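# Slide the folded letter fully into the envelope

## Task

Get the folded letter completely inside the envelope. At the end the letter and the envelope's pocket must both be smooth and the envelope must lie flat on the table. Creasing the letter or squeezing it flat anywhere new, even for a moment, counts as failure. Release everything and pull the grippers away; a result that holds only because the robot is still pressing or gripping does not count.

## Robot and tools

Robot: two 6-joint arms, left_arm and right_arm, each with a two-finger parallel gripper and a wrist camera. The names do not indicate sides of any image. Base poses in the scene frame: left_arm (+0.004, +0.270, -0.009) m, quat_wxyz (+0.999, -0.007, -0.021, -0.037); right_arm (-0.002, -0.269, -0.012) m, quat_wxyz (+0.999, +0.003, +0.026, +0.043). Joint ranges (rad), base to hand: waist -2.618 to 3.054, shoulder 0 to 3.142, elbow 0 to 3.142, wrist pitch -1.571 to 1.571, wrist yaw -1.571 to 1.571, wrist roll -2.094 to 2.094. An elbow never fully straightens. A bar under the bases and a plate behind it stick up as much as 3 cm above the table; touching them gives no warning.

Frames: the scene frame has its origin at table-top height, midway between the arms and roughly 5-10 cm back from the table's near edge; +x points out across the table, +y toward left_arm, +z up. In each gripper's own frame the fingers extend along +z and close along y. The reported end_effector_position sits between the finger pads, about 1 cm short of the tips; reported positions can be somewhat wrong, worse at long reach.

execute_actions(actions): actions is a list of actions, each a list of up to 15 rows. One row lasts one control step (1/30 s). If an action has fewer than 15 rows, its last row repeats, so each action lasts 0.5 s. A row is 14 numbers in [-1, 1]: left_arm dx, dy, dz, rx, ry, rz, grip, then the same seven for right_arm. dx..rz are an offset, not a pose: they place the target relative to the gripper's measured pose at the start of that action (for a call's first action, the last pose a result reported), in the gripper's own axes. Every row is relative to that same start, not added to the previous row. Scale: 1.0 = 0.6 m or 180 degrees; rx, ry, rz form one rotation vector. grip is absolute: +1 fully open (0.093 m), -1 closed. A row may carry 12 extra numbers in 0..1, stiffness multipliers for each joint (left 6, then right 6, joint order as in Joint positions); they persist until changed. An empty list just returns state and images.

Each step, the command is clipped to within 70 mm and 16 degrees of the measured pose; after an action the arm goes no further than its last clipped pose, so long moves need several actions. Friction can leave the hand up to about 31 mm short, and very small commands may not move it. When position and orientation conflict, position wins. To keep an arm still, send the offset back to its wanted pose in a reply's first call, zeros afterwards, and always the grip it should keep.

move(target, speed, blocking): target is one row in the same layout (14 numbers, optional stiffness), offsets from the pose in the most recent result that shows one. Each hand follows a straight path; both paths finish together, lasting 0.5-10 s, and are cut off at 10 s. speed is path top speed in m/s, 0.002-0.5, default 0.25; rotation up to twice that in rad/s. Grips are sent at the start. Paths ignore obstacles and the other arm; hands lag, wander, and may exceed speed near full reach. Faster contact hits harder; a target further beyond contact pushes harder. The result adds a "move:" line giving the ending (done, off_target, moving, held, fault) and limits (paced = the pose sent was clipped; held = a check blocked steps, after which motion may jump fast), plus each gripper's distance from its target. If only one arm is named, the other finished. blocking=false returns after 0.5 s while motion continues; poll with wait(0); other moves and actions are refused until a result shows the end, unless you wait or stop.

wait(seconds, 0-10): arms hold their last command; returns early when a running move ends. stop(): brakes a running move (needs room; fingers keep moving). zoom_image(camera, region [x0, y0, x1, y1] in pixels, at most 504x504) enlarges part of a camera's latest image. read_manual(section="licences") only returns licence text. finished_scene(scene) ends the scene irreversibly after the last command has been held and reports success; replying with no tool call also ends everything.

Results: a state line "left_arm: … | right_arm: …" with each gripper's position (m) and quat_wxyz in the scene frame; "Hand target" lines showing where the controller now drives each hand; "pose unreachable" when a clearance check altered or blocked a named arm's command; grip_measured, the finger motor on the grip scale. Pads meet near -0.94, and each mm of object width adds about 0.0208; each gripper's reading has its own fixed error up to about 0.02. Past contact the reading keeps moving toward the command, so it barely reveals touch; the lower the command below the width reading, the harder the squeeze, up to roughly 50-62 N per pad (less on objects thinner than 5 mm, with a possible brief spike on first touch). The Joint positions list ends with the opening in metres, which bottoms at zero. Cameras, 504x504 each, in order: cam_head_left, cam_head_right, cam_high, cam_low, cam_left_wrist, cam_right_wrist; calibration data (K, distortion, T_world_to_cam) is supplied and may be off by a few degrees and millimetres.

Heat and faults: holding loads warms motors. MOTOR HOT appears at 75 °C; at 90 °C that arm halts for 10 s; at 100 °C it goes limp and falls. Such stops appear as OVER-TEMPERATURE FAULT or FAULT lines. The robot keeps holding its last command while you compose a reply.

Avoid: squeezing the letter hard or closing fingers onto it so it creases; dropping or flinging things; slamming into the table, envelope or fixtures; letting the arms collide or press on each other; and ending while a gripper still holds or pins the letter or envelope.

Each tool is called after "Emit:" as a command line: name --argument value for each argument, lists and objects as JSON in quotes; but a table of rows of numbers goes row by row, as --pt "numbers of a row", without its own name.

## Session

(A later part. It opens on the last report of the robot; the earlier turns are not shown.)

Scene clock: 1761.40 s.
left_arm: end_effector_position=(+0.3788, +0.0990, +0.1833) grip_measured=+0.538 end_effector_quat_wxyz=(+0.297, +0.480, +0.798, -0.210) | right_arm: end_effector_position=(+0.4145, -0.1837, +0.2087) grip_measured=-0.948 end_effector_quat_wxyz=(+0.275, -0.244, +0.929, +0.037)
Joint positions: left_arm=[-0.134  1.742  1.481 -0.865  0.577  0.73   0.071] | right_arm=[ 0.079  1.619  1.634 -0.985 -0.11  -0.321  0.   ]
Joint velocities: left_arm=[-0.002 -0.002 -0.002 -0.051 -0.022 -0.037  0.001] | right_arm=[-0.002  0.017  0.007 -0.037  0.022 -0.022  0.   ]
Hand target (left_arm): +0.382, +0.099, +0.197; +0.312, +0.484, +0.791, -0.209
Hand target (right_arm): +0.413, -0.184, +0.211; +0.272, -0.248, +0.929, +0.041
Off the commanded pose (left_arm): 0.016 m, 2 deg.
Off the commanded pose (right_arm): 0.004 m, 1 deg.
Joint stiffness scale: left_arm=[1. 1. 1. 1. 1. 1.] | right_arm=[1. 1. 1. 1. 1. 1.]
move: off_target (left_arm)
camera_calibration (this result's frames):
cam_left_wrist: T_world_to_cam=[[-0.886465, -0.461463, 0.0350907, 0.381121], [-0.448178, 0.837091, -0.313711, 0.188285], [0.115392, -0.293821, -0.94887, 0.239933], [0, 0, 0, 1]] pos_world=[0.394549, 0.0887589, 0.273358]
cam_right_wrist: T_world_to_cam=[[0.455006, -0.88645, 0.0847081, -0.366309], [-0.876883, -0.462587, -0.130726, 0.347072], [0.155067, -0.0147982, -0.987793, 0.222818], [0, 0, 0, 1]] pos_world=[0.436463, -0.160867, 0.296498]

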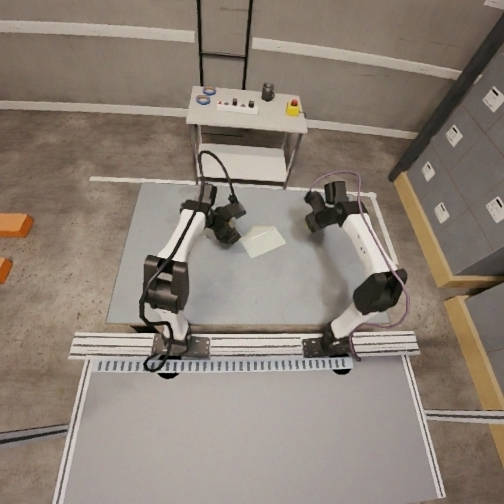

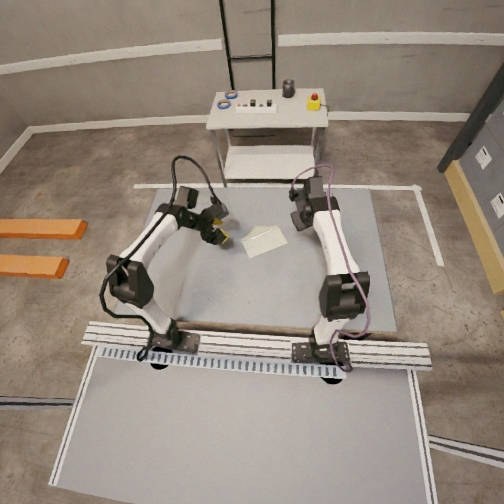

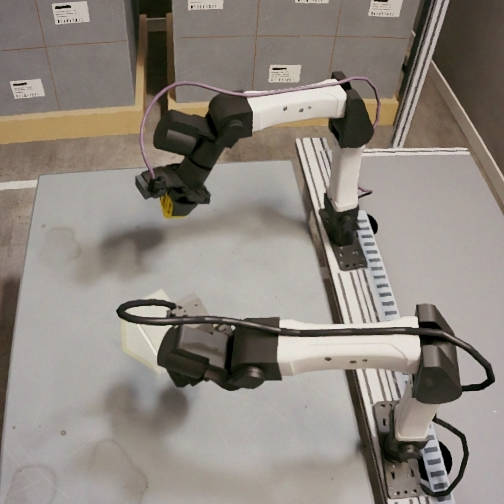

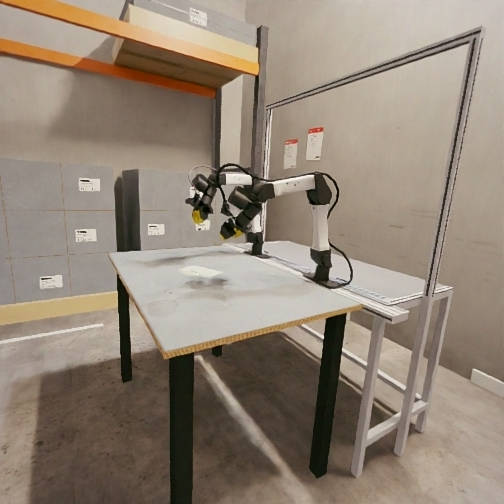

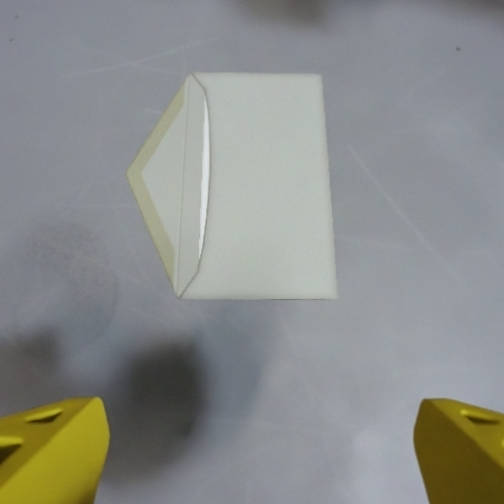

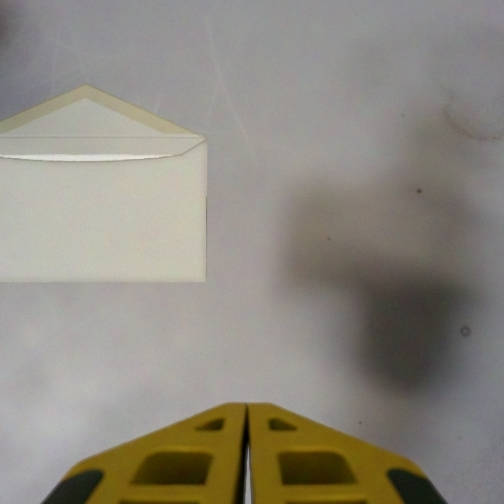

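Emit:
move --target '[0.135, -0.12, -0.16, 0, 0, 0, 0.54, 0.20, -0.04, -0.13, 0, 0, 0, -0.95]' --speed 0.3

Scene clock: 1771.03 s.
left_arm: end_effector_position=(+0.2645, +0.1749, +0.2044) grip_measured=+0.538 end_effector_quat_wxyz=(+0.301, +0.483, +0.797, -0.202) | right_arm: end_effector_position=(+0.3081, -0.2721, +0.2208) grip_measured=-0.948 end_effector_quat_wxyz=(+0.287, -0.242, +0.926, +0.027)
Joint positions: left_arm=[ 0.086  1.313  1.194 -1.137  0.65   0.983  0.071] | right_arm=[-0.251  1.216  1.321 -1.1   -0.279 -0.599  0.   ]
Joint velocities: left_arm=[-0.002 -0.022 -0.012 -0.007 -0.051  0.022 -0.   ] | right_arm=[-0.002  0.002 -0.002 -0.007 -0.007  0.037  0.   ]
Hand target (left_arm): +0.259, +0.176, +0.201; +0.298, +0.479, +0.798, -0.210
Hand target (right_arm): +0.300, -0.271, +0.214; +0.276, -0.244, +0.929, +0.035
Off the commanded pose (left_arm): 0.006 m, 1 deg.
Off the commanded pose (right_arm): 0.012 m, 2 deg.
Joint stiffness scale: left_arm=[1. 1. 1. 1. 1. 1.] | right_arm=[1. 1. 1. 1. 1. 1.]
move: off_target (right_arm)
camera_calibration (this result's frames):
cam_left_wrist: T_world_to_cam=[[-0.88643, -0.462559, 0.0167354, 0.317975], [-0.44388, 0.839273, -0.313992, 0.0786143], [0.131194, -0.285761, -0.949278, 0.289902], [0, 0, 0, 1]] pos_world=[0.278724, 0.163946, 0.294561]
cam_right_wrist: T_world_to_cam=[[0.445015, -0.888933, 0.108444, -0.400129], [-0.876445, -0.457192, -0.151059, 0.220322], [0.183861, -0.0278218, -0.982558, 0.236394], [0, 0, 0, 1]] pos_world=[0.3277, -0.248381, 0.308944]

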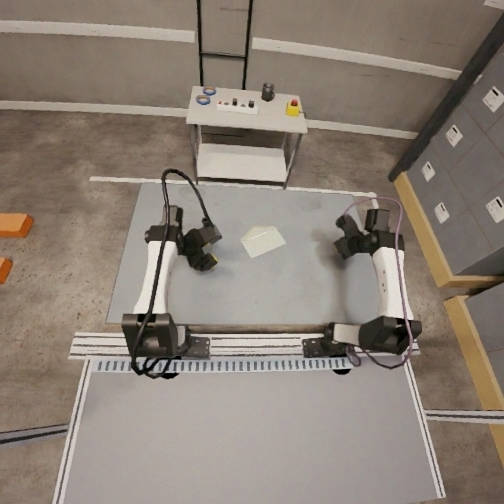

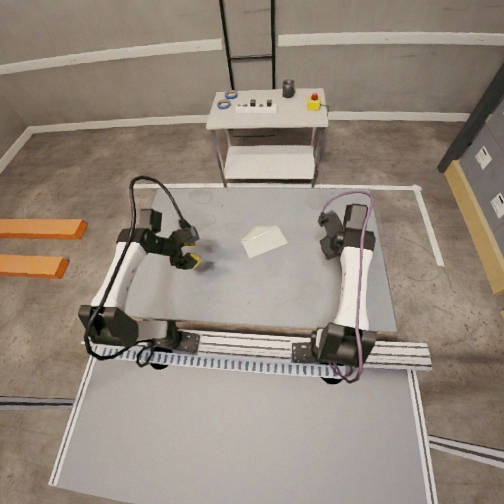

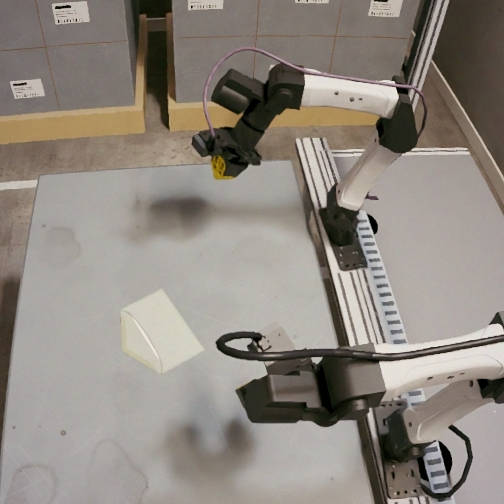

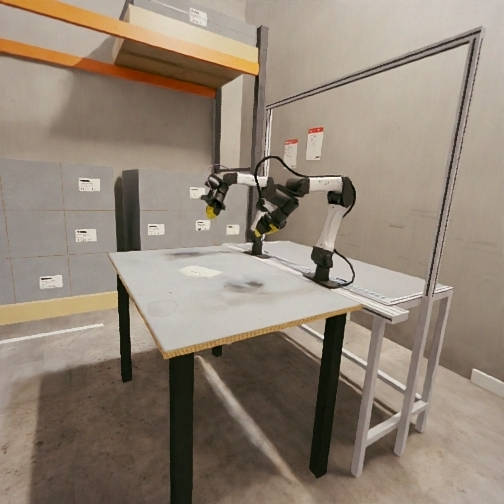

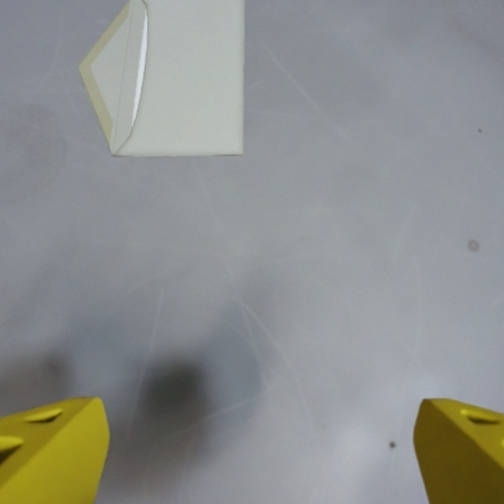

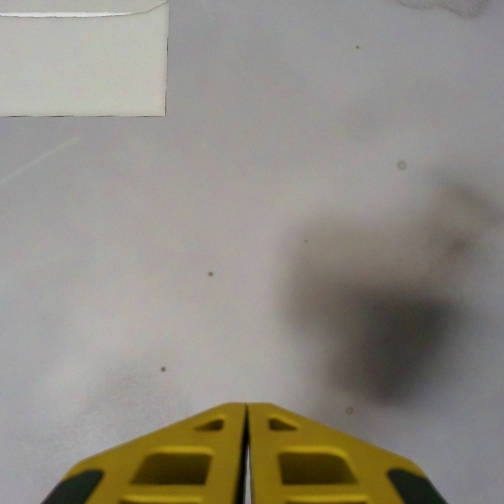

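Emit:
finished_scene --scene 1

The scene is finished: the task was done.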